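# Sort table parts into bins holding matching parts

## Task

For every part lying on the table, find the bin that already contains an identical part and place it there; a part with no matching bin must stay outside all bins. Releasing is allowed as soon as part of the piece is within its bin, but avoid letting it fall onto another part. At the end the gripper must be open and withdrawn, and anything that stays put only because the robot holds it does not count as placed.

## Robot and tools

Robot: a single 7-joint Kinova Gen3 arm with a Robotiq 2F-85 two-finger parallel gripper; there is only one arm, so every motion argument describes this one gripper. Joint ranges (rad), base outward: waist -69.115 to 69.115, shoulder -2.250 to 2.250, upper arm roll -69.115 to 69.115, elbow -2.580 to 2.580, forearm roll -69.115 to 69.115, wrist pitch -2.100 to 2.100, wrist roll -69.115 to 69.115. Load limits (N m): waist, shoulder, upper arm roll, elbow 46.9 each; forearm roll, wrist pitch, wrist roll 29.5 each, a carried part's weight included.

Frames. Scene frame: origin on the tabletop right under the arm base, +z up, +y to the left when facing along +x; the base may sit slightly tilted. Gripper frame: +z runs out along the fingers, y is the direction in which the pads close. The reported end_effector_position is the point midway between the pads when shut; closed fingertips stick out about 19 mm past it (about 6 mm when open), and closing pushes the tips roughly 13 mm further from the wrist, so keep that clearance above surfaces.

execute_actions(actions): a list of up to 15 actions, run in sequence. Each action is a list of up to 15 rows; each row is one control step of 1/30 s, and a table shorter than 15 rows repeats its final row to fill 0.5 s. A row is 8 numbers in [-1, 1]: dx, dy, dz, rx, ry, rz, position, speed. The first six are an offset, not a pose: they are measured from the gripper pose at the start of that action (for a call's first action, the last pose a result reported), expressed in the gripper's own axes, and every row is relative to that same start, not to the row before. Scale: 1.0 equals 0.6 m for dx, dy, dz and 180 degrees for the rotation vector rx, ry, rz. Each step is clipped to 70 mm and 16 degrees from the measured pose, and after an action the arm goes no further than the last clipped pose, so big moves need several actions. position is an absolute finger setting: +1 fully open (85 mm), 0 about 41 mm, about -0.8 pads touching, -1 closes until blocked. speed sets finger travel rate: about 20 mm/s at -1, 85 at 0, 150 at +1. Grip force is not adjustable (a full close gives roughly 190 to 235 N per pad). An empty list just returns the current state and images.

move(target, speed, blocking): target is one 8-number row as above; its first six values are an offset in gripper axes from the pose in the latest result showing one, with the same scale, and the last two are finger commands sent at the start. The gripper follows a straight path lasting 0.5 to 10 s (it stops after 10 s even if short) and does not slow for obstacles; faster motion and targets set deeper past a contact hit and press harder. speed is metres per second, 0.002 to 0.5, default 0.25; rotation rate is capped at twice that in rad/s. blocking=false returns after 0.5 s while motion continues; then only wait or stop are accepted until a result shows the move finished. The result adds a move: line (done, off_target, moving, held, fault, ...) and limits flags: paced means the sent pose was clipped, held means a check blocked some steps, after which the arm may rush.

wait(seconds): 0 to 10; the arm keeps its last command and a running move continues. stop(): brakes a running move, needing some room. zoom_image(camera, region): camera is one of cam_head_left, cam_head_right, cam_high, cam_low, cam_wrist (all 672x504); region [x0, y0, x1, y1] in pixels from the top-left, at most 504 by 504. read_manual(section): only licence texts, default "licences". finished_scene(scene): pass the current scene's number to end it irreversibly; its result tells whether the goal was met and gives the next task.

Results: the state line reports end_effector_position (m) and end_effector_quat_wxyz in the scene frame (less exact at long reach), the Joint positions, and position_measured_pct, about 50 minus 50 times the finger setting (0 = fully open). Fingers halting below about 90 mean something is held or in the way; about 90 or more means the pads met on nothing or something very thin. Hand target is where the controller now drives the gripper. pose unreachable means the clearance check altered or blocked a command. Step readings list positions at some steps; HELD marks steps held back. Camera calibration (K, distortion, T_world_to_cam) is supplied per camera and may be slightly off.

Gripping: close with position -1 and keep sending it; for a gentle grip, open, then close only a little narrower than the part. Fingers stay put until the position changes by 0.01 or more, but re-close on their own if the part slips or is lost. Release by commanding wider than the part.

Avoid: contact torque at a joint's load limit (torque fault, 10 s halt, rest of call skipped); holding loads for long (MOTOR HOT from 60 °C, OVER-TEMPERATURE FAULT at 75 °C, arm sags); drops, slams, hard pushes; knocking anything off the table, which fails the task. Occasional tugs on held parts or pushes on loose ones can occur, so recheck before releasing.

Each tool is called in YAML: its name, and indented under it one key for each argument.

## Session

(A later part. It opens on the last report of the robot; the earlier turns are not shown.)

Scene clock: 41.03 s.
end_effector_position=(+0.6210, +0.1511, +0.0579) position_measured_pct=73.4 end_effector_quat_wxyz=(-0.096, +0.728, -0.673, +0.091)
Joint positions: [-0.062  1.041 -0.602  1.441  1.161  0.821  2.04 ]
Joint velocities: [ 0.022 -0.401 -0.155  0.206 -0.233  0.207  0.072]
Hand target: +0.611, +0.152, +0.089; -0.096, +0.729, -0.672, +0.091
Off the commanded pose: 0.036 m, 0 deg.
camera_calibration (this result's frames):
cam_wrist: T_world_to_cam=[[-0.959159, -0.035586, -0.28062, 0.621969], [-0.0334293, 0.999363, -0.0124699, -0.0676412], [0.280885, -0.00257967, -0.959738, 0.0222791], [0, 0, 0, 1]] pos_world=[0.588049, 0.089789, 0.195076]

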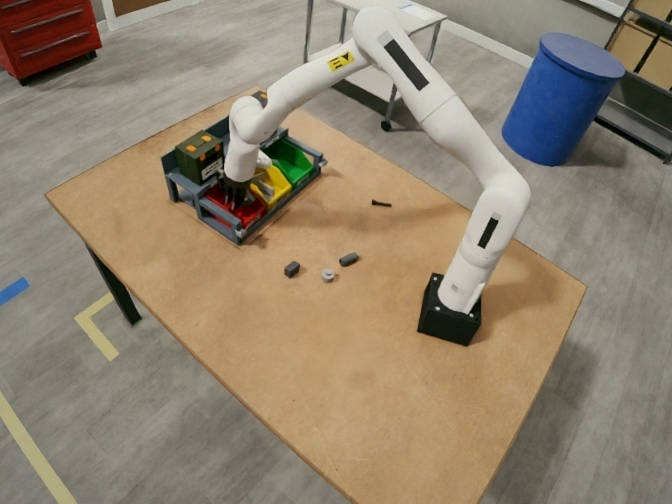

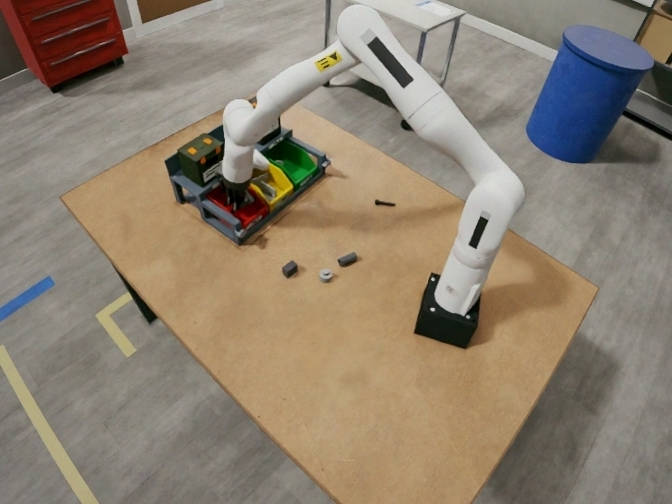

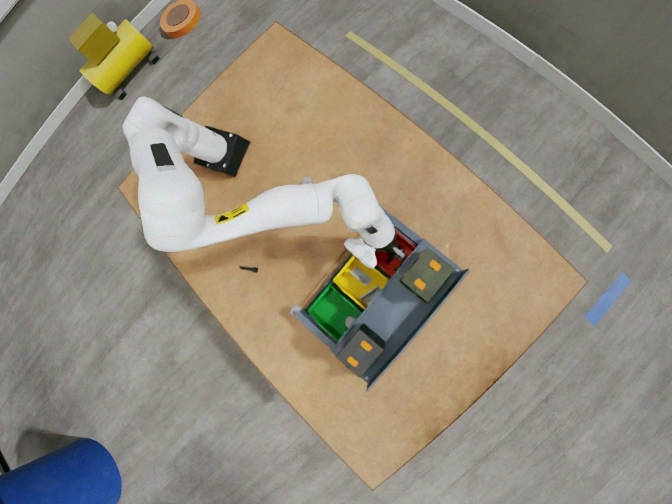

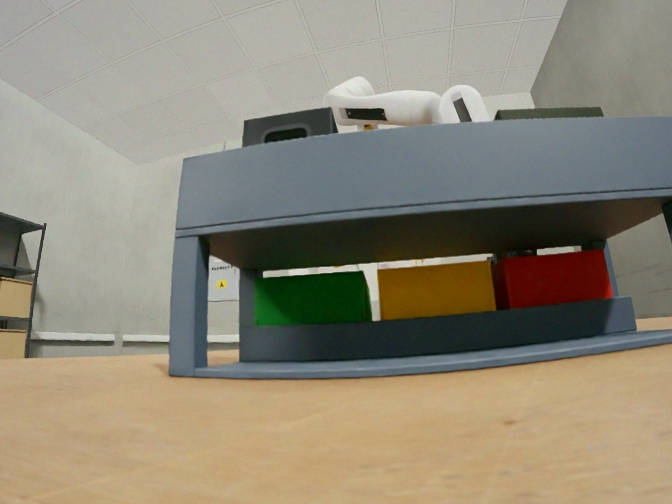

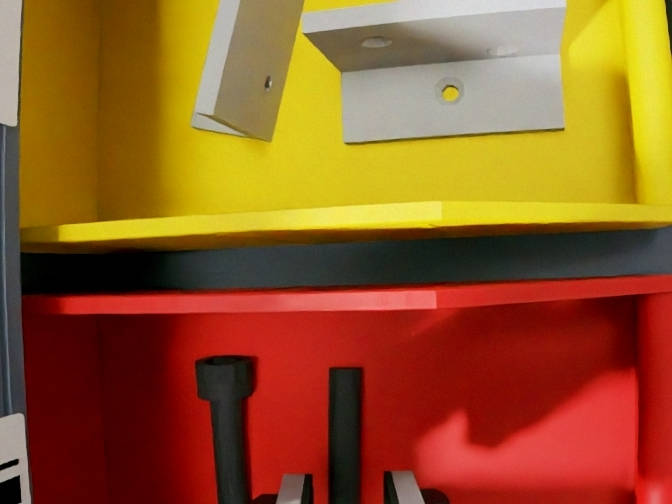

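move:
  target: [-0.0018,0.5169,-0.2045,-0.0845,0,0,0.2,-0.6]
  speed: 0.3

Scene clock: 44.07 s.
end_effector_position=(+0.2909, +0.1253, +0.0943) position_measured_pct=40.1 end_effector_quat_wxyz=(+0.002, +0.734, -0.679, +0.002)
Joint positions: [-0.129  0.727 -0.721  2.258  1.111  0.701  1.477]
Joint velocities: [-0.008 -0.006 -0.002  0.008  0.007 -0.002 -0.013]
Hand target: +0.291, +0.125, +0.094; +0.001, +0.735, -0.678, +0.002
Off the commanded pose: 0.001 m, 0 deg.
move: done
camera_calibration (this result's frames):
cam_wrist: T_world_to_cam=[[-0.999075, -0.0381703, -0.019822, 0.30206], [-0.0376598, 0.998965, -0.0255153, -0.0499284], [0.0207754, -0.0247452, -0.999478, 0.23203], [0, 0, 0, 1]] pos_world=[0.29508, 0.067148, 0.236622]

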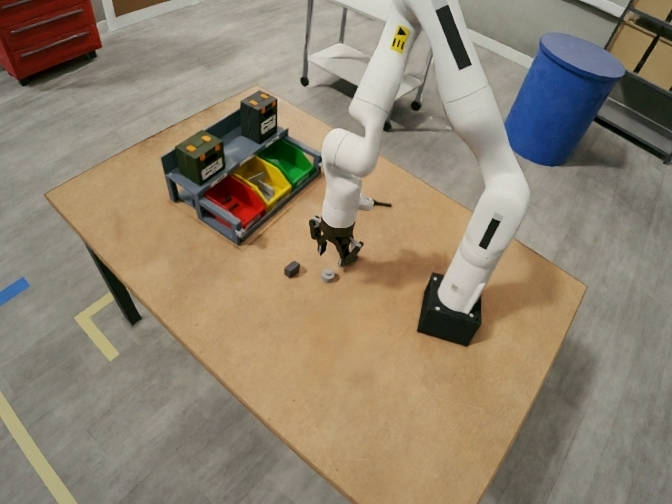

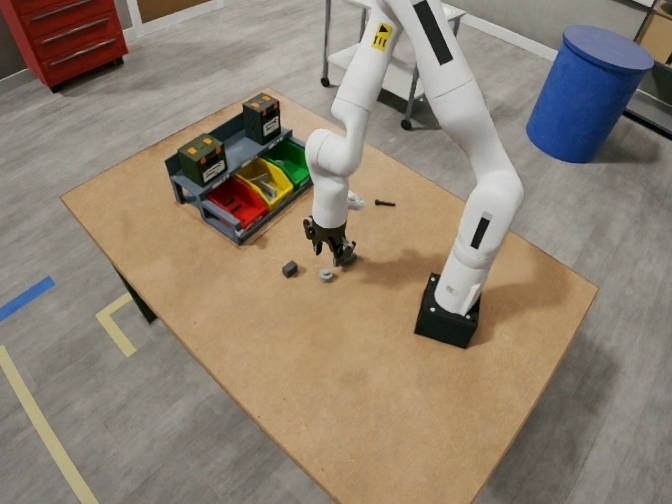

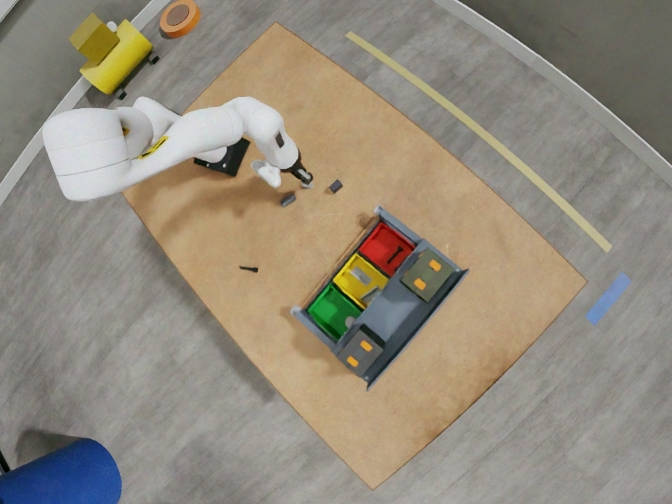

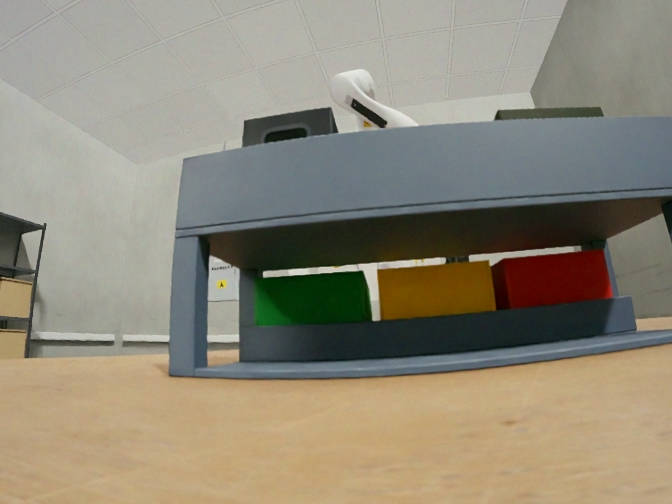

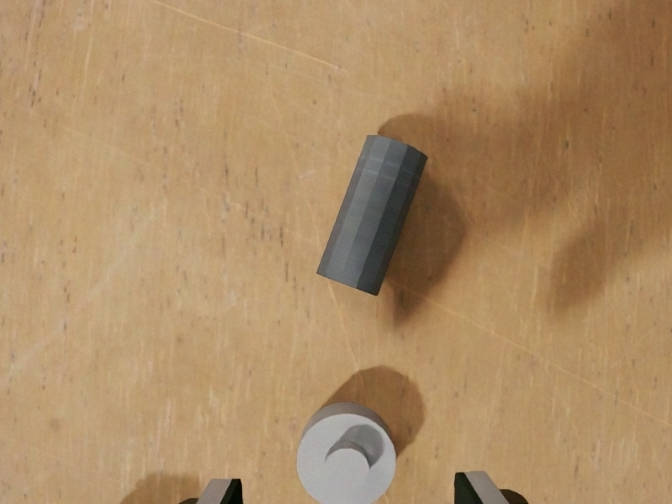

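move:
  target: [-0.0025,0,0.1215,0,0,0,0.2,0]
  speed: 0.13

execute_actions:
  actions:
    - [[0,0,0,0,0,0,-1,0.2]]

Scene clock: 46.13 s.
end_effector_position=(+0.2915, +0.1263, +0.0213) position_measured_pct=40.1 end_effector_quat_wxyz=(+0.001, +0.734, -0.679, +0.003)
Joint positions: [-0.194  0.92  -0.578  2.267  1.465  0.623  1.187]
Joint velocities: [-0.002  0.006  0.002  0.003  0.013 -0.    -0.013]
Hand target: +0.291, +0.126, +0.021; +0.001, +0.734, -0.679, +0.003
Off the commanded pose: 0.001 m, 0 deg.
move: done
camera_calibration (this result's frames):
cam_wrist: T_world_to_cam=[[-0.999069, -0.037541, -0.0212726, 0.30115], [-0.0369866, 0.998981, -0.025883, -0.0529729], [0.0222226, -0.025072, -0.999439, 0.158776], [0, 0, 0, 1]] pos_world=[0.295382, 0.0682052, 0.163722]

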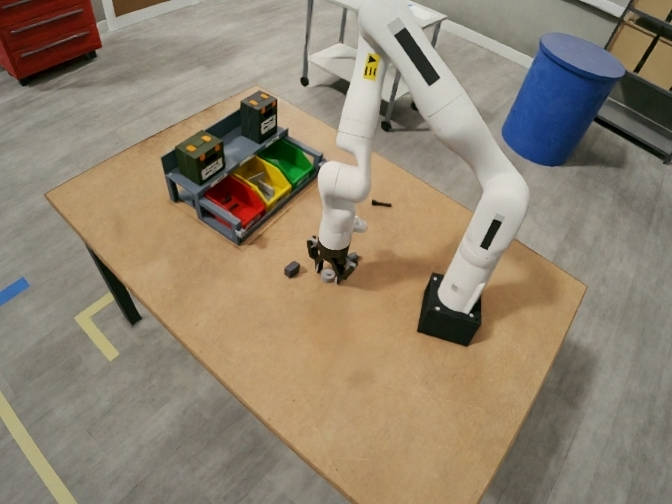

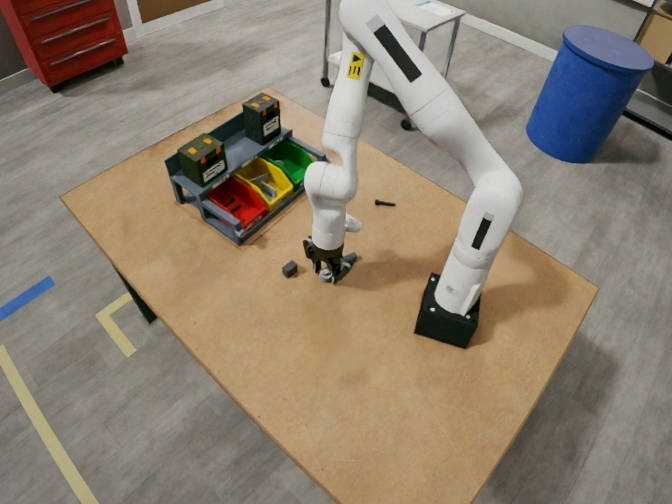

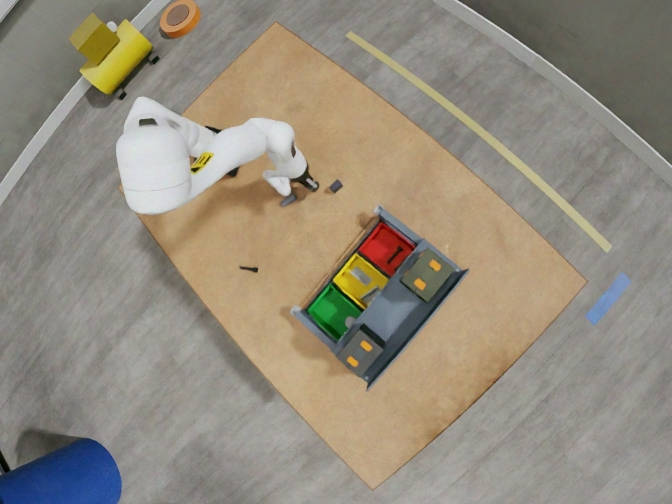

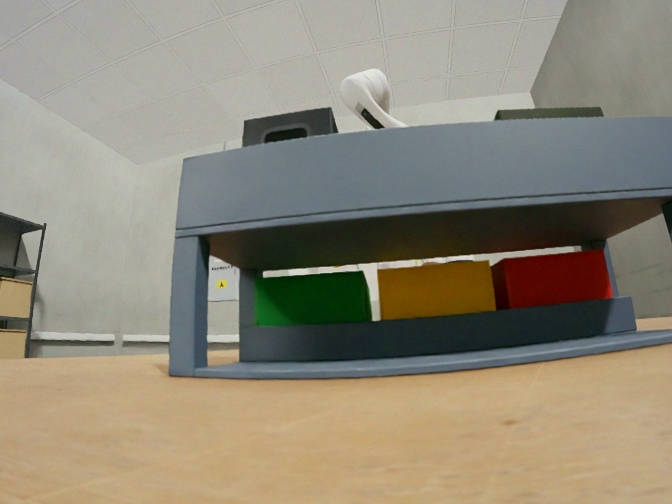

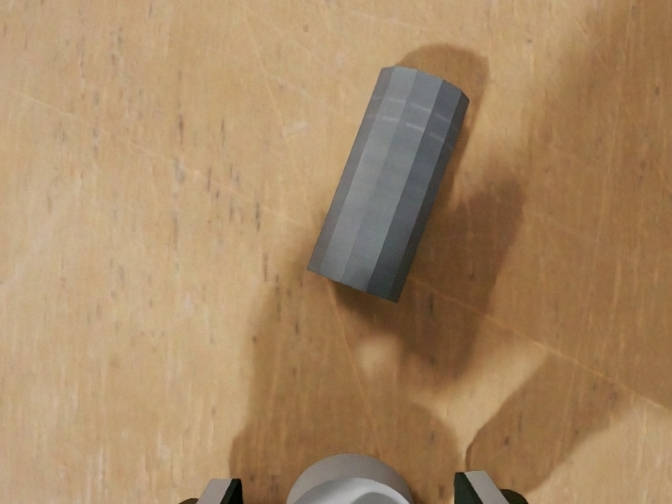

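Scene clock: 46.63 s.
end_effector_position=(+0.2915, +0.1263, +0.0219) position_measured_pct=62.7 end_effector_quat_wxyz=(+0.001, +0.734, -0.679, +0.003)
Joint positions: [-0.194  0.919 -0.579  2.268  1.465  0.623  1.187]
Joint velocities: [ 0.002 -0.    -0.    -0.     0.001  0.001  0.001]
Hand target: +0.291, +0.126, +0.021; +0.001, +0.734, -0.679, +0.003
Off the commanded pose: 0.001 m, 0 deg.
Step readings (end_effector_position):
0: (+0.2915, +0.1263, +0.0213)
1: (+0.2915, +0.1263, +0.0213)
2: (+0.2915, +0.1263, +0.0213)
4: (+0.2915, +0.1263, +0.0213)
8: (+0.2914, +0.1263, +0.0215)
15: end_effector_position above
camera_calibration (this result's frames):
cam_wrist: T_world_to_cam=[[-0.999037, -0.0378924, -0.0221007, 0.301212], [-0.0373203, 0.998972, -0.0257481, -0.0528736], [0.0230536, -0.0248985, -0.999424, 0.159113], [0, 0, 0, 1]] pos_world=[0.295281, 0.0681945, 0.164317]

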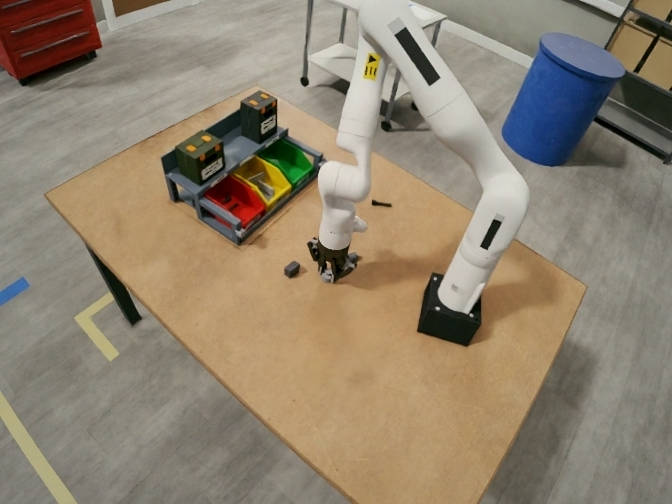

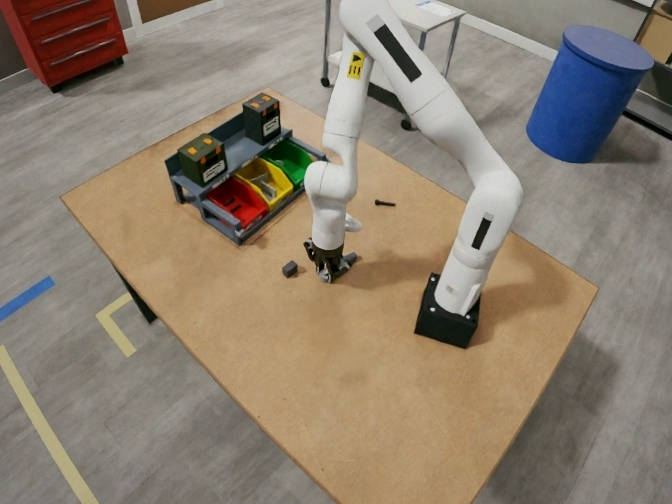

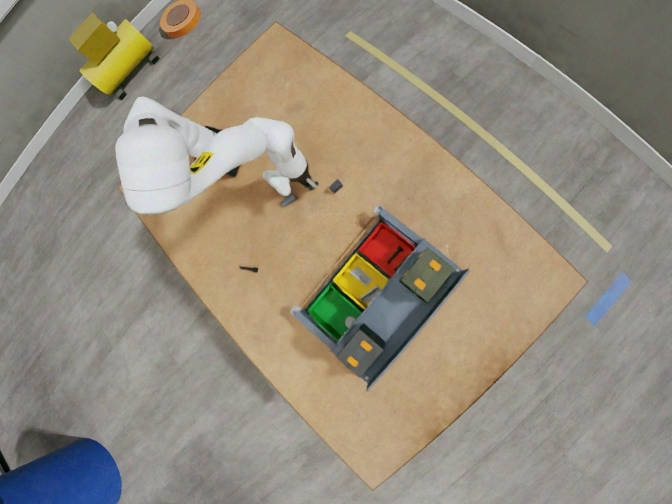

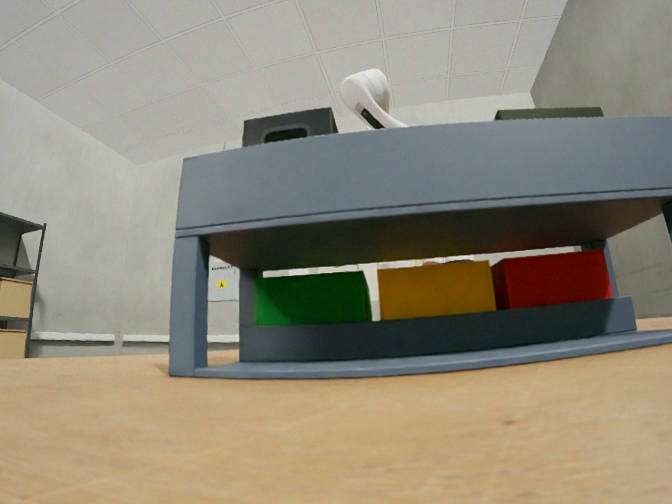

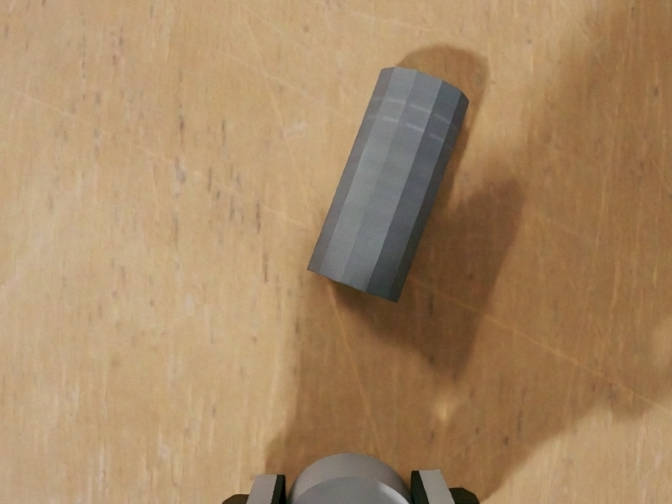

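move:
  target: [0.3835,-0.5142,-0.18,0,0,0,-1,0.2]
  speed: 0.3

Scene clock: 51.00 s.
end_effector_position=(+0.6166, -0.0775, +0.1324) position_measured_pct=62.7 end_effector_quat_wxyz=(+0.000, +0.734, -0.679, +0.001)
Joint positions: [ 0.319  0.932 -0.693  1.212  0.765  1.193  2.77 ]
Joint velocities: [-0.007  0.014  0.001 -0.016 -0.004  0.012  0.007]
Hand target: +0.617, -0.077, +0.132; +0.000, +0.735, -0.679, +0.001
Off the commanded pose: 0.001 m, 0 deg.
move: done
camera_calibration (this result's frames):
cam_wrist: T_world_to_cam=[[-0.999074, -0.0378129, -0.0205348, 0.620534], [-0.0373615, 0.999061, -0.0219364, 0.165205], [0.021345, -0.0211488, -0.999548, 0.258338], [0, 0, 0, 1]] pos_world=[0.620617, -0.136122, 0.274588]

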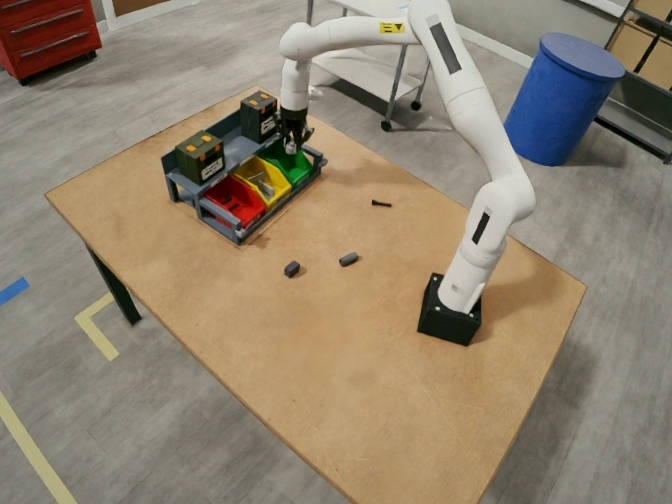

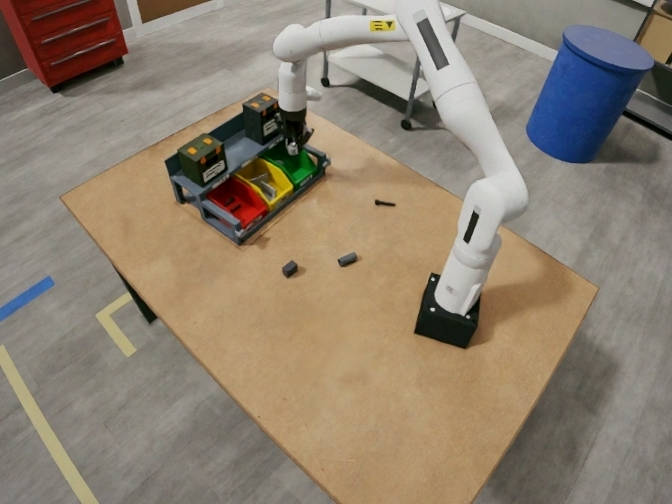

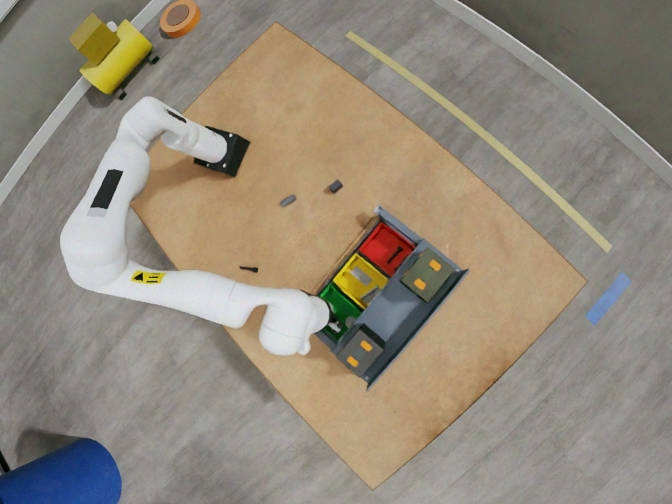

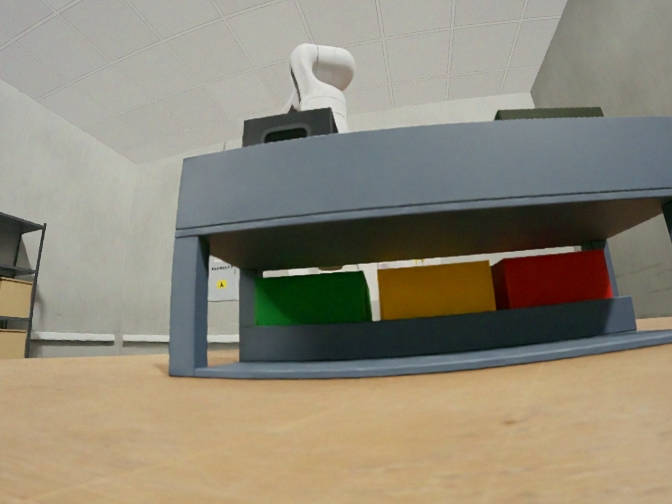

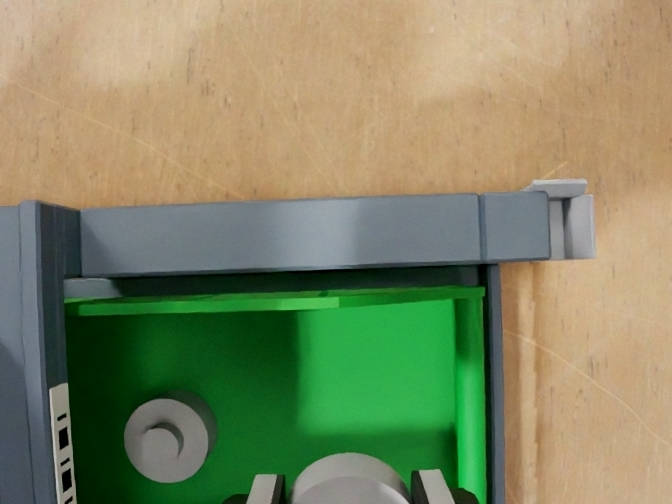

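move:
  target: [0,0,0.162,0,0,0,-1,0.2]
  speed: 0.13

Scene clock: 53.33 s.
end_effector_position=(+0.6170, -0.0781, +0.0353) position_measured_pct=62.7 end_effector_quat_wxyz=(+0.000, +0.734, -0.679, +0.001)
Joint positions: [ 0.32   1.073 -0.636  1.239  0.85   1.037  2.722]
Joint velocities: [ 0.001  0.004  0.001 -0.     0.001 -0.001 -0.002]
Hand target: +0.617, -0.078, +0.035; +0.000, +0.734, -0.679, +0.001
Off the commanded pose: 0.001 m, 0 deg.
move: done
camera_calibration (this result's frames):
cam_wrist: T_world_to_cam=[[-0.999091, -0.0372378, -0.0207519, 0.61902], [-0.0367688, 0.99907, -0.0225421, 0.163346], [0.021572, -0.0217586, -0.99953, 0.16107], [0, 0, 0, 1]] pos_world=[0.620989, -0.136638, 0.177522]

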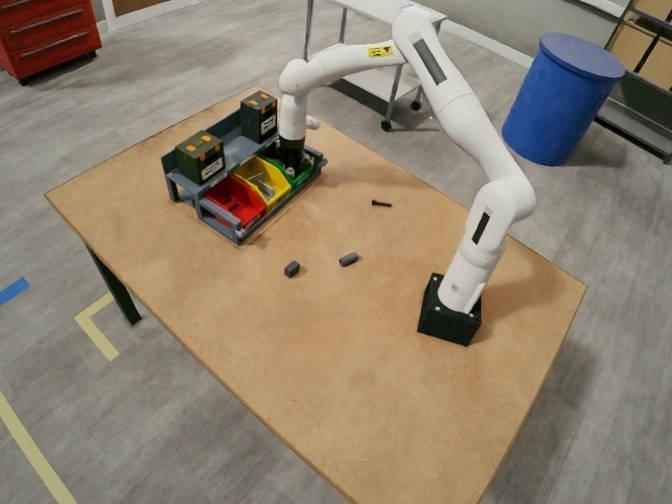

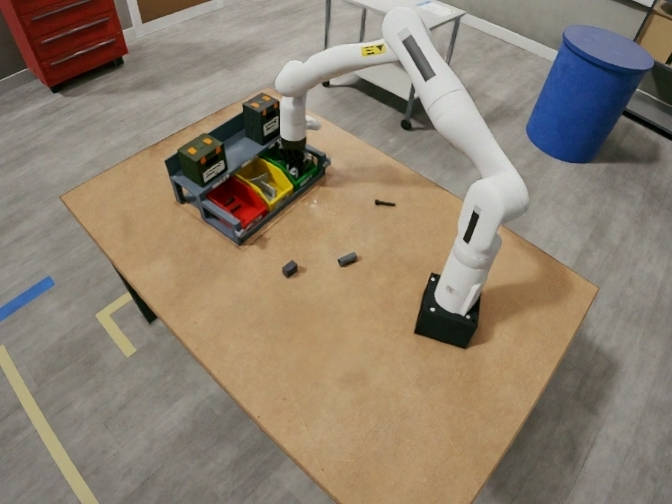

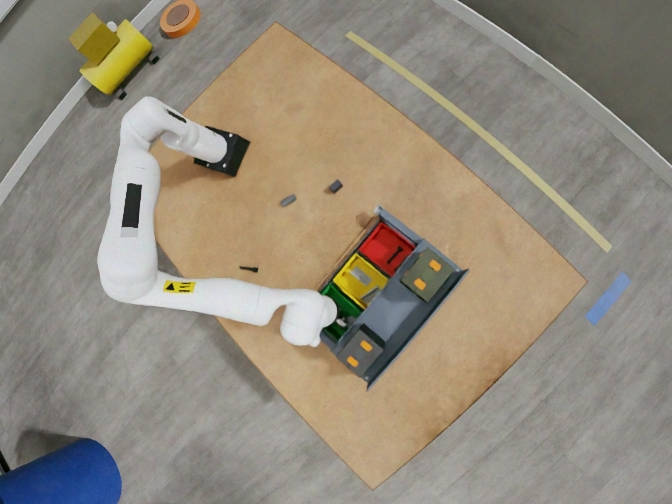

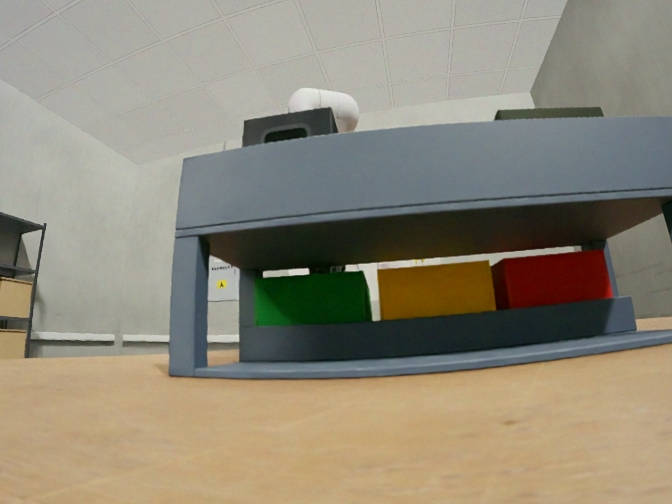

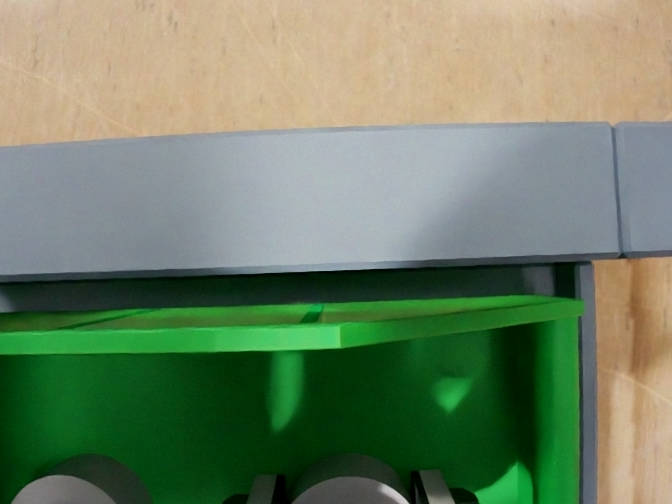

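execute_actions:
  actions:
    - [[0,0,0.002,0,0,0,-1,0.2],[0,0,0.002,0,0,0,-0.07,0],[0,0,0.002,0,0,0,-0.07,0],[0,0,0.002,0,0,0,-0.07,0],[0,0,0.002,0,0,0,-0.07,0],[0,0,0.002,0,0,0,-0.07,0],[0,0,0.002,0,0,0,-0.07,0],[0,0,0,0,0,0,-0.07,0],[0,0,-0.006,0,0,0,-0.07,0],[0,0,-0.015,0,0,0,-0.07,0],[0,0,-0.028,0,0,0,-0.07,0],[0,0,-0.045,0,0,0,-0.07,0],[0,0,-0.065,0,0,0,-0.07,0],[0,0,-0.088,0,0,0,-0.07,0],[0,0,-0.115,0,0,0,-0.07,0]]

Scene clock: 55.03 s.
end_effector_position=(+0.6171, -0.0787, +0.0613) position_measured_pct=53.2 end_effector_quat_wxyz=(+0.000, +0.734, -0.679, +0.002)
Joint positions: [ 0.321  1.032 -0.65   1.24   0.828  1.074  2.733]
Joint velocities: [-0.003 -0.373 -0.14  -0.024 -0.217  0.365  0.117]
Hand target: +0.617, -0.077, +0.101; -0.001, +0.735, -0.678, +0.002
Off the commanded pose: 0.043 m, 0 deg.
Step readings (end_effector_position):
0: (+0.6170, -0.0780, +0.0351)
1: (+0.6170, -0.0780, +0.0350)
2: (+0.6170, -0.0780, +0.0348)
4: (+0.6170, -0.0780, +0.0344)
8: (+0.6171, -0.0781, +0.0345)
15: end_effector_position above
camera_calibration (this result's frames):
cam_wrist: T_world_to_cam=[[-0.999068, -0.0372817, -0.0217463, 0.619704], [-0.0367562, 0.999034, -0.0240834, 0.164684], [0.0226231, -0.0232617, -0.999473, 0.186275], [0, 0, 0, 1]] pos_world=[0.620966, -0.137088, 0.20362]

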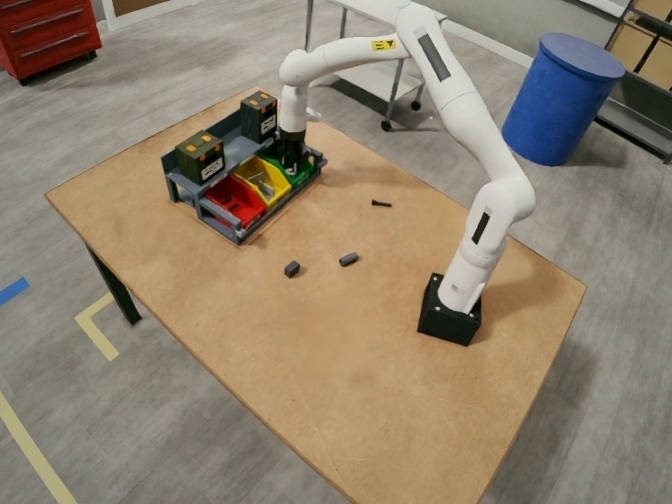

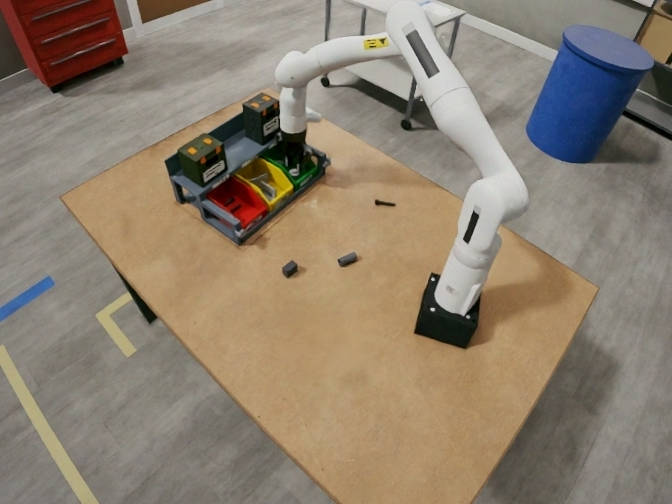

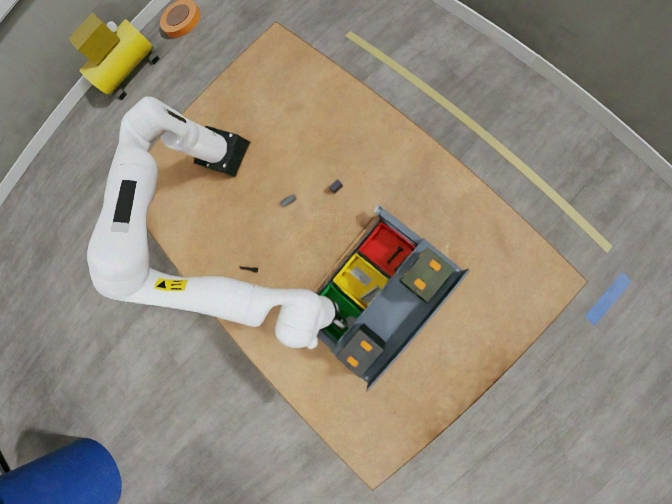

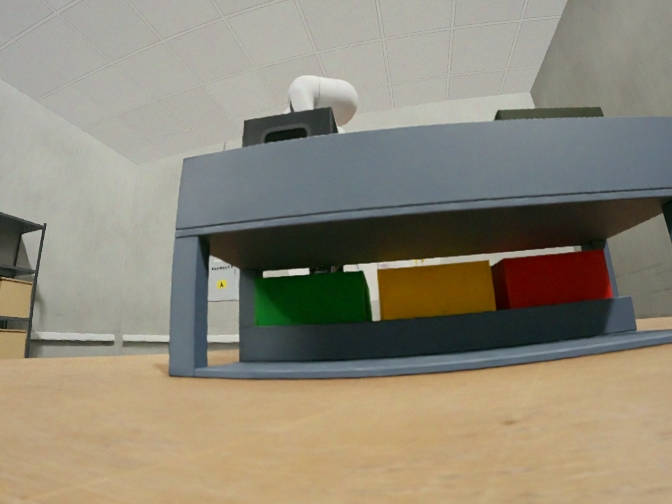

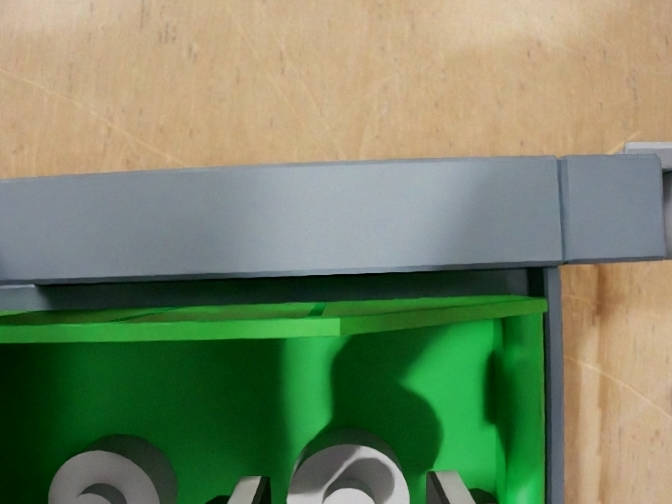

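move:
  target: [0.1478,0.4682,-0.0645,0,0,0.336,-0.25,0]
  speed: 0.35

Scene clock: 58.07 s.
end_effector_position=(+0.3449, -0.1898, +0.0991) position_measured_pct=62.3 end_effector_quat_wxyz=(+0.001, -0.293, +0.956, -0.003)
Joint positions: [ 0.662  0.522 -0.443  2.149  0.749  0.521  1.786]
Joint velocities: [-0.002 -0.008  0.005  0.006  0.006 -0.007 -0.009]
Hand target: +0.345, -0.190, +0.099; +0.001, -0.293, +0.956, -0.003
Off the commanded pose: 0.001 m, 0 deg.
move: done
camera_calibration (this result's frames):
cam_wrist: T_world_to_cam=[[-0.525316, 0.850551, -0.0246011, 0.349824], [0.850899, 0.524971, -0.0193892, -0.130005], [-0.00357661, -0.0311185, -0.999509, 0.235148], [0, 0, 0, 1]] pos_world=[0.29523, -0.221977, 0.241118]

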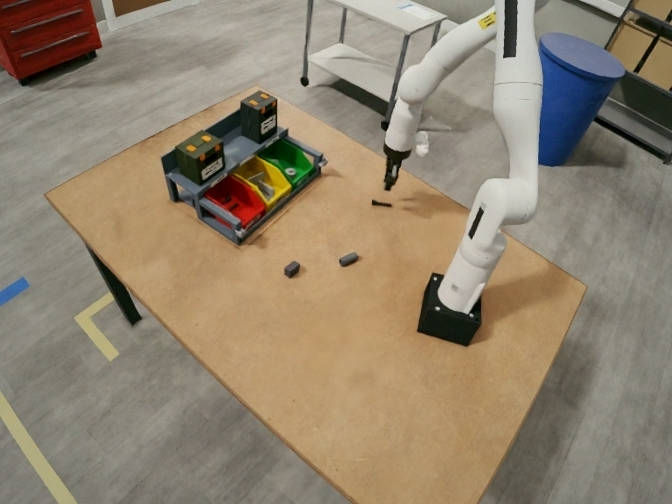

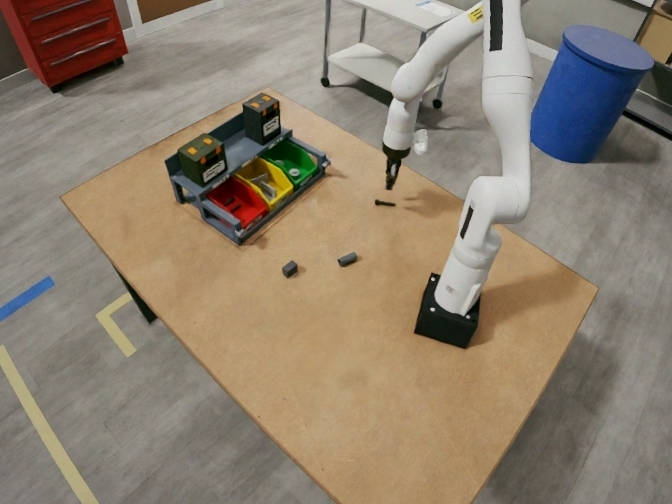

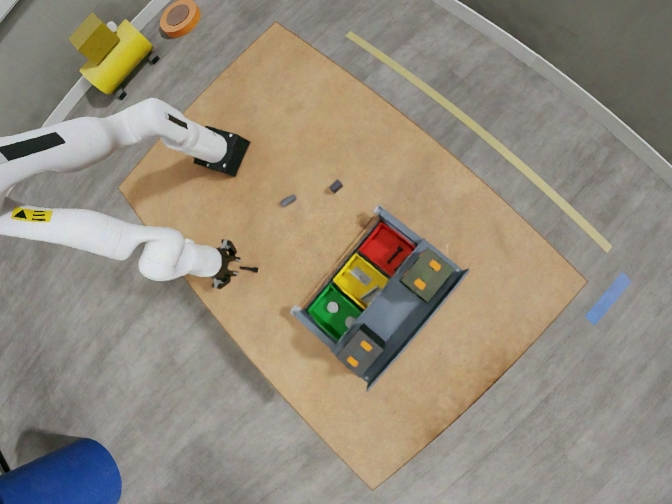

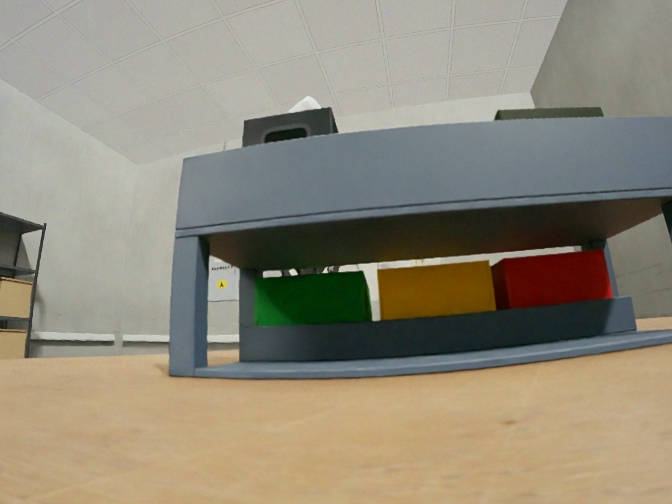

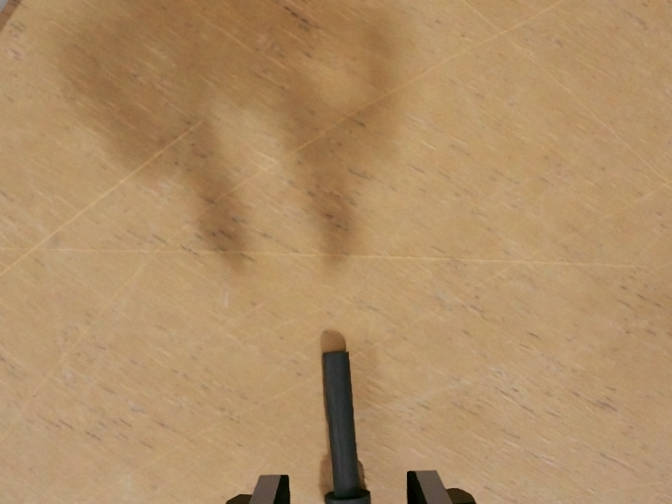

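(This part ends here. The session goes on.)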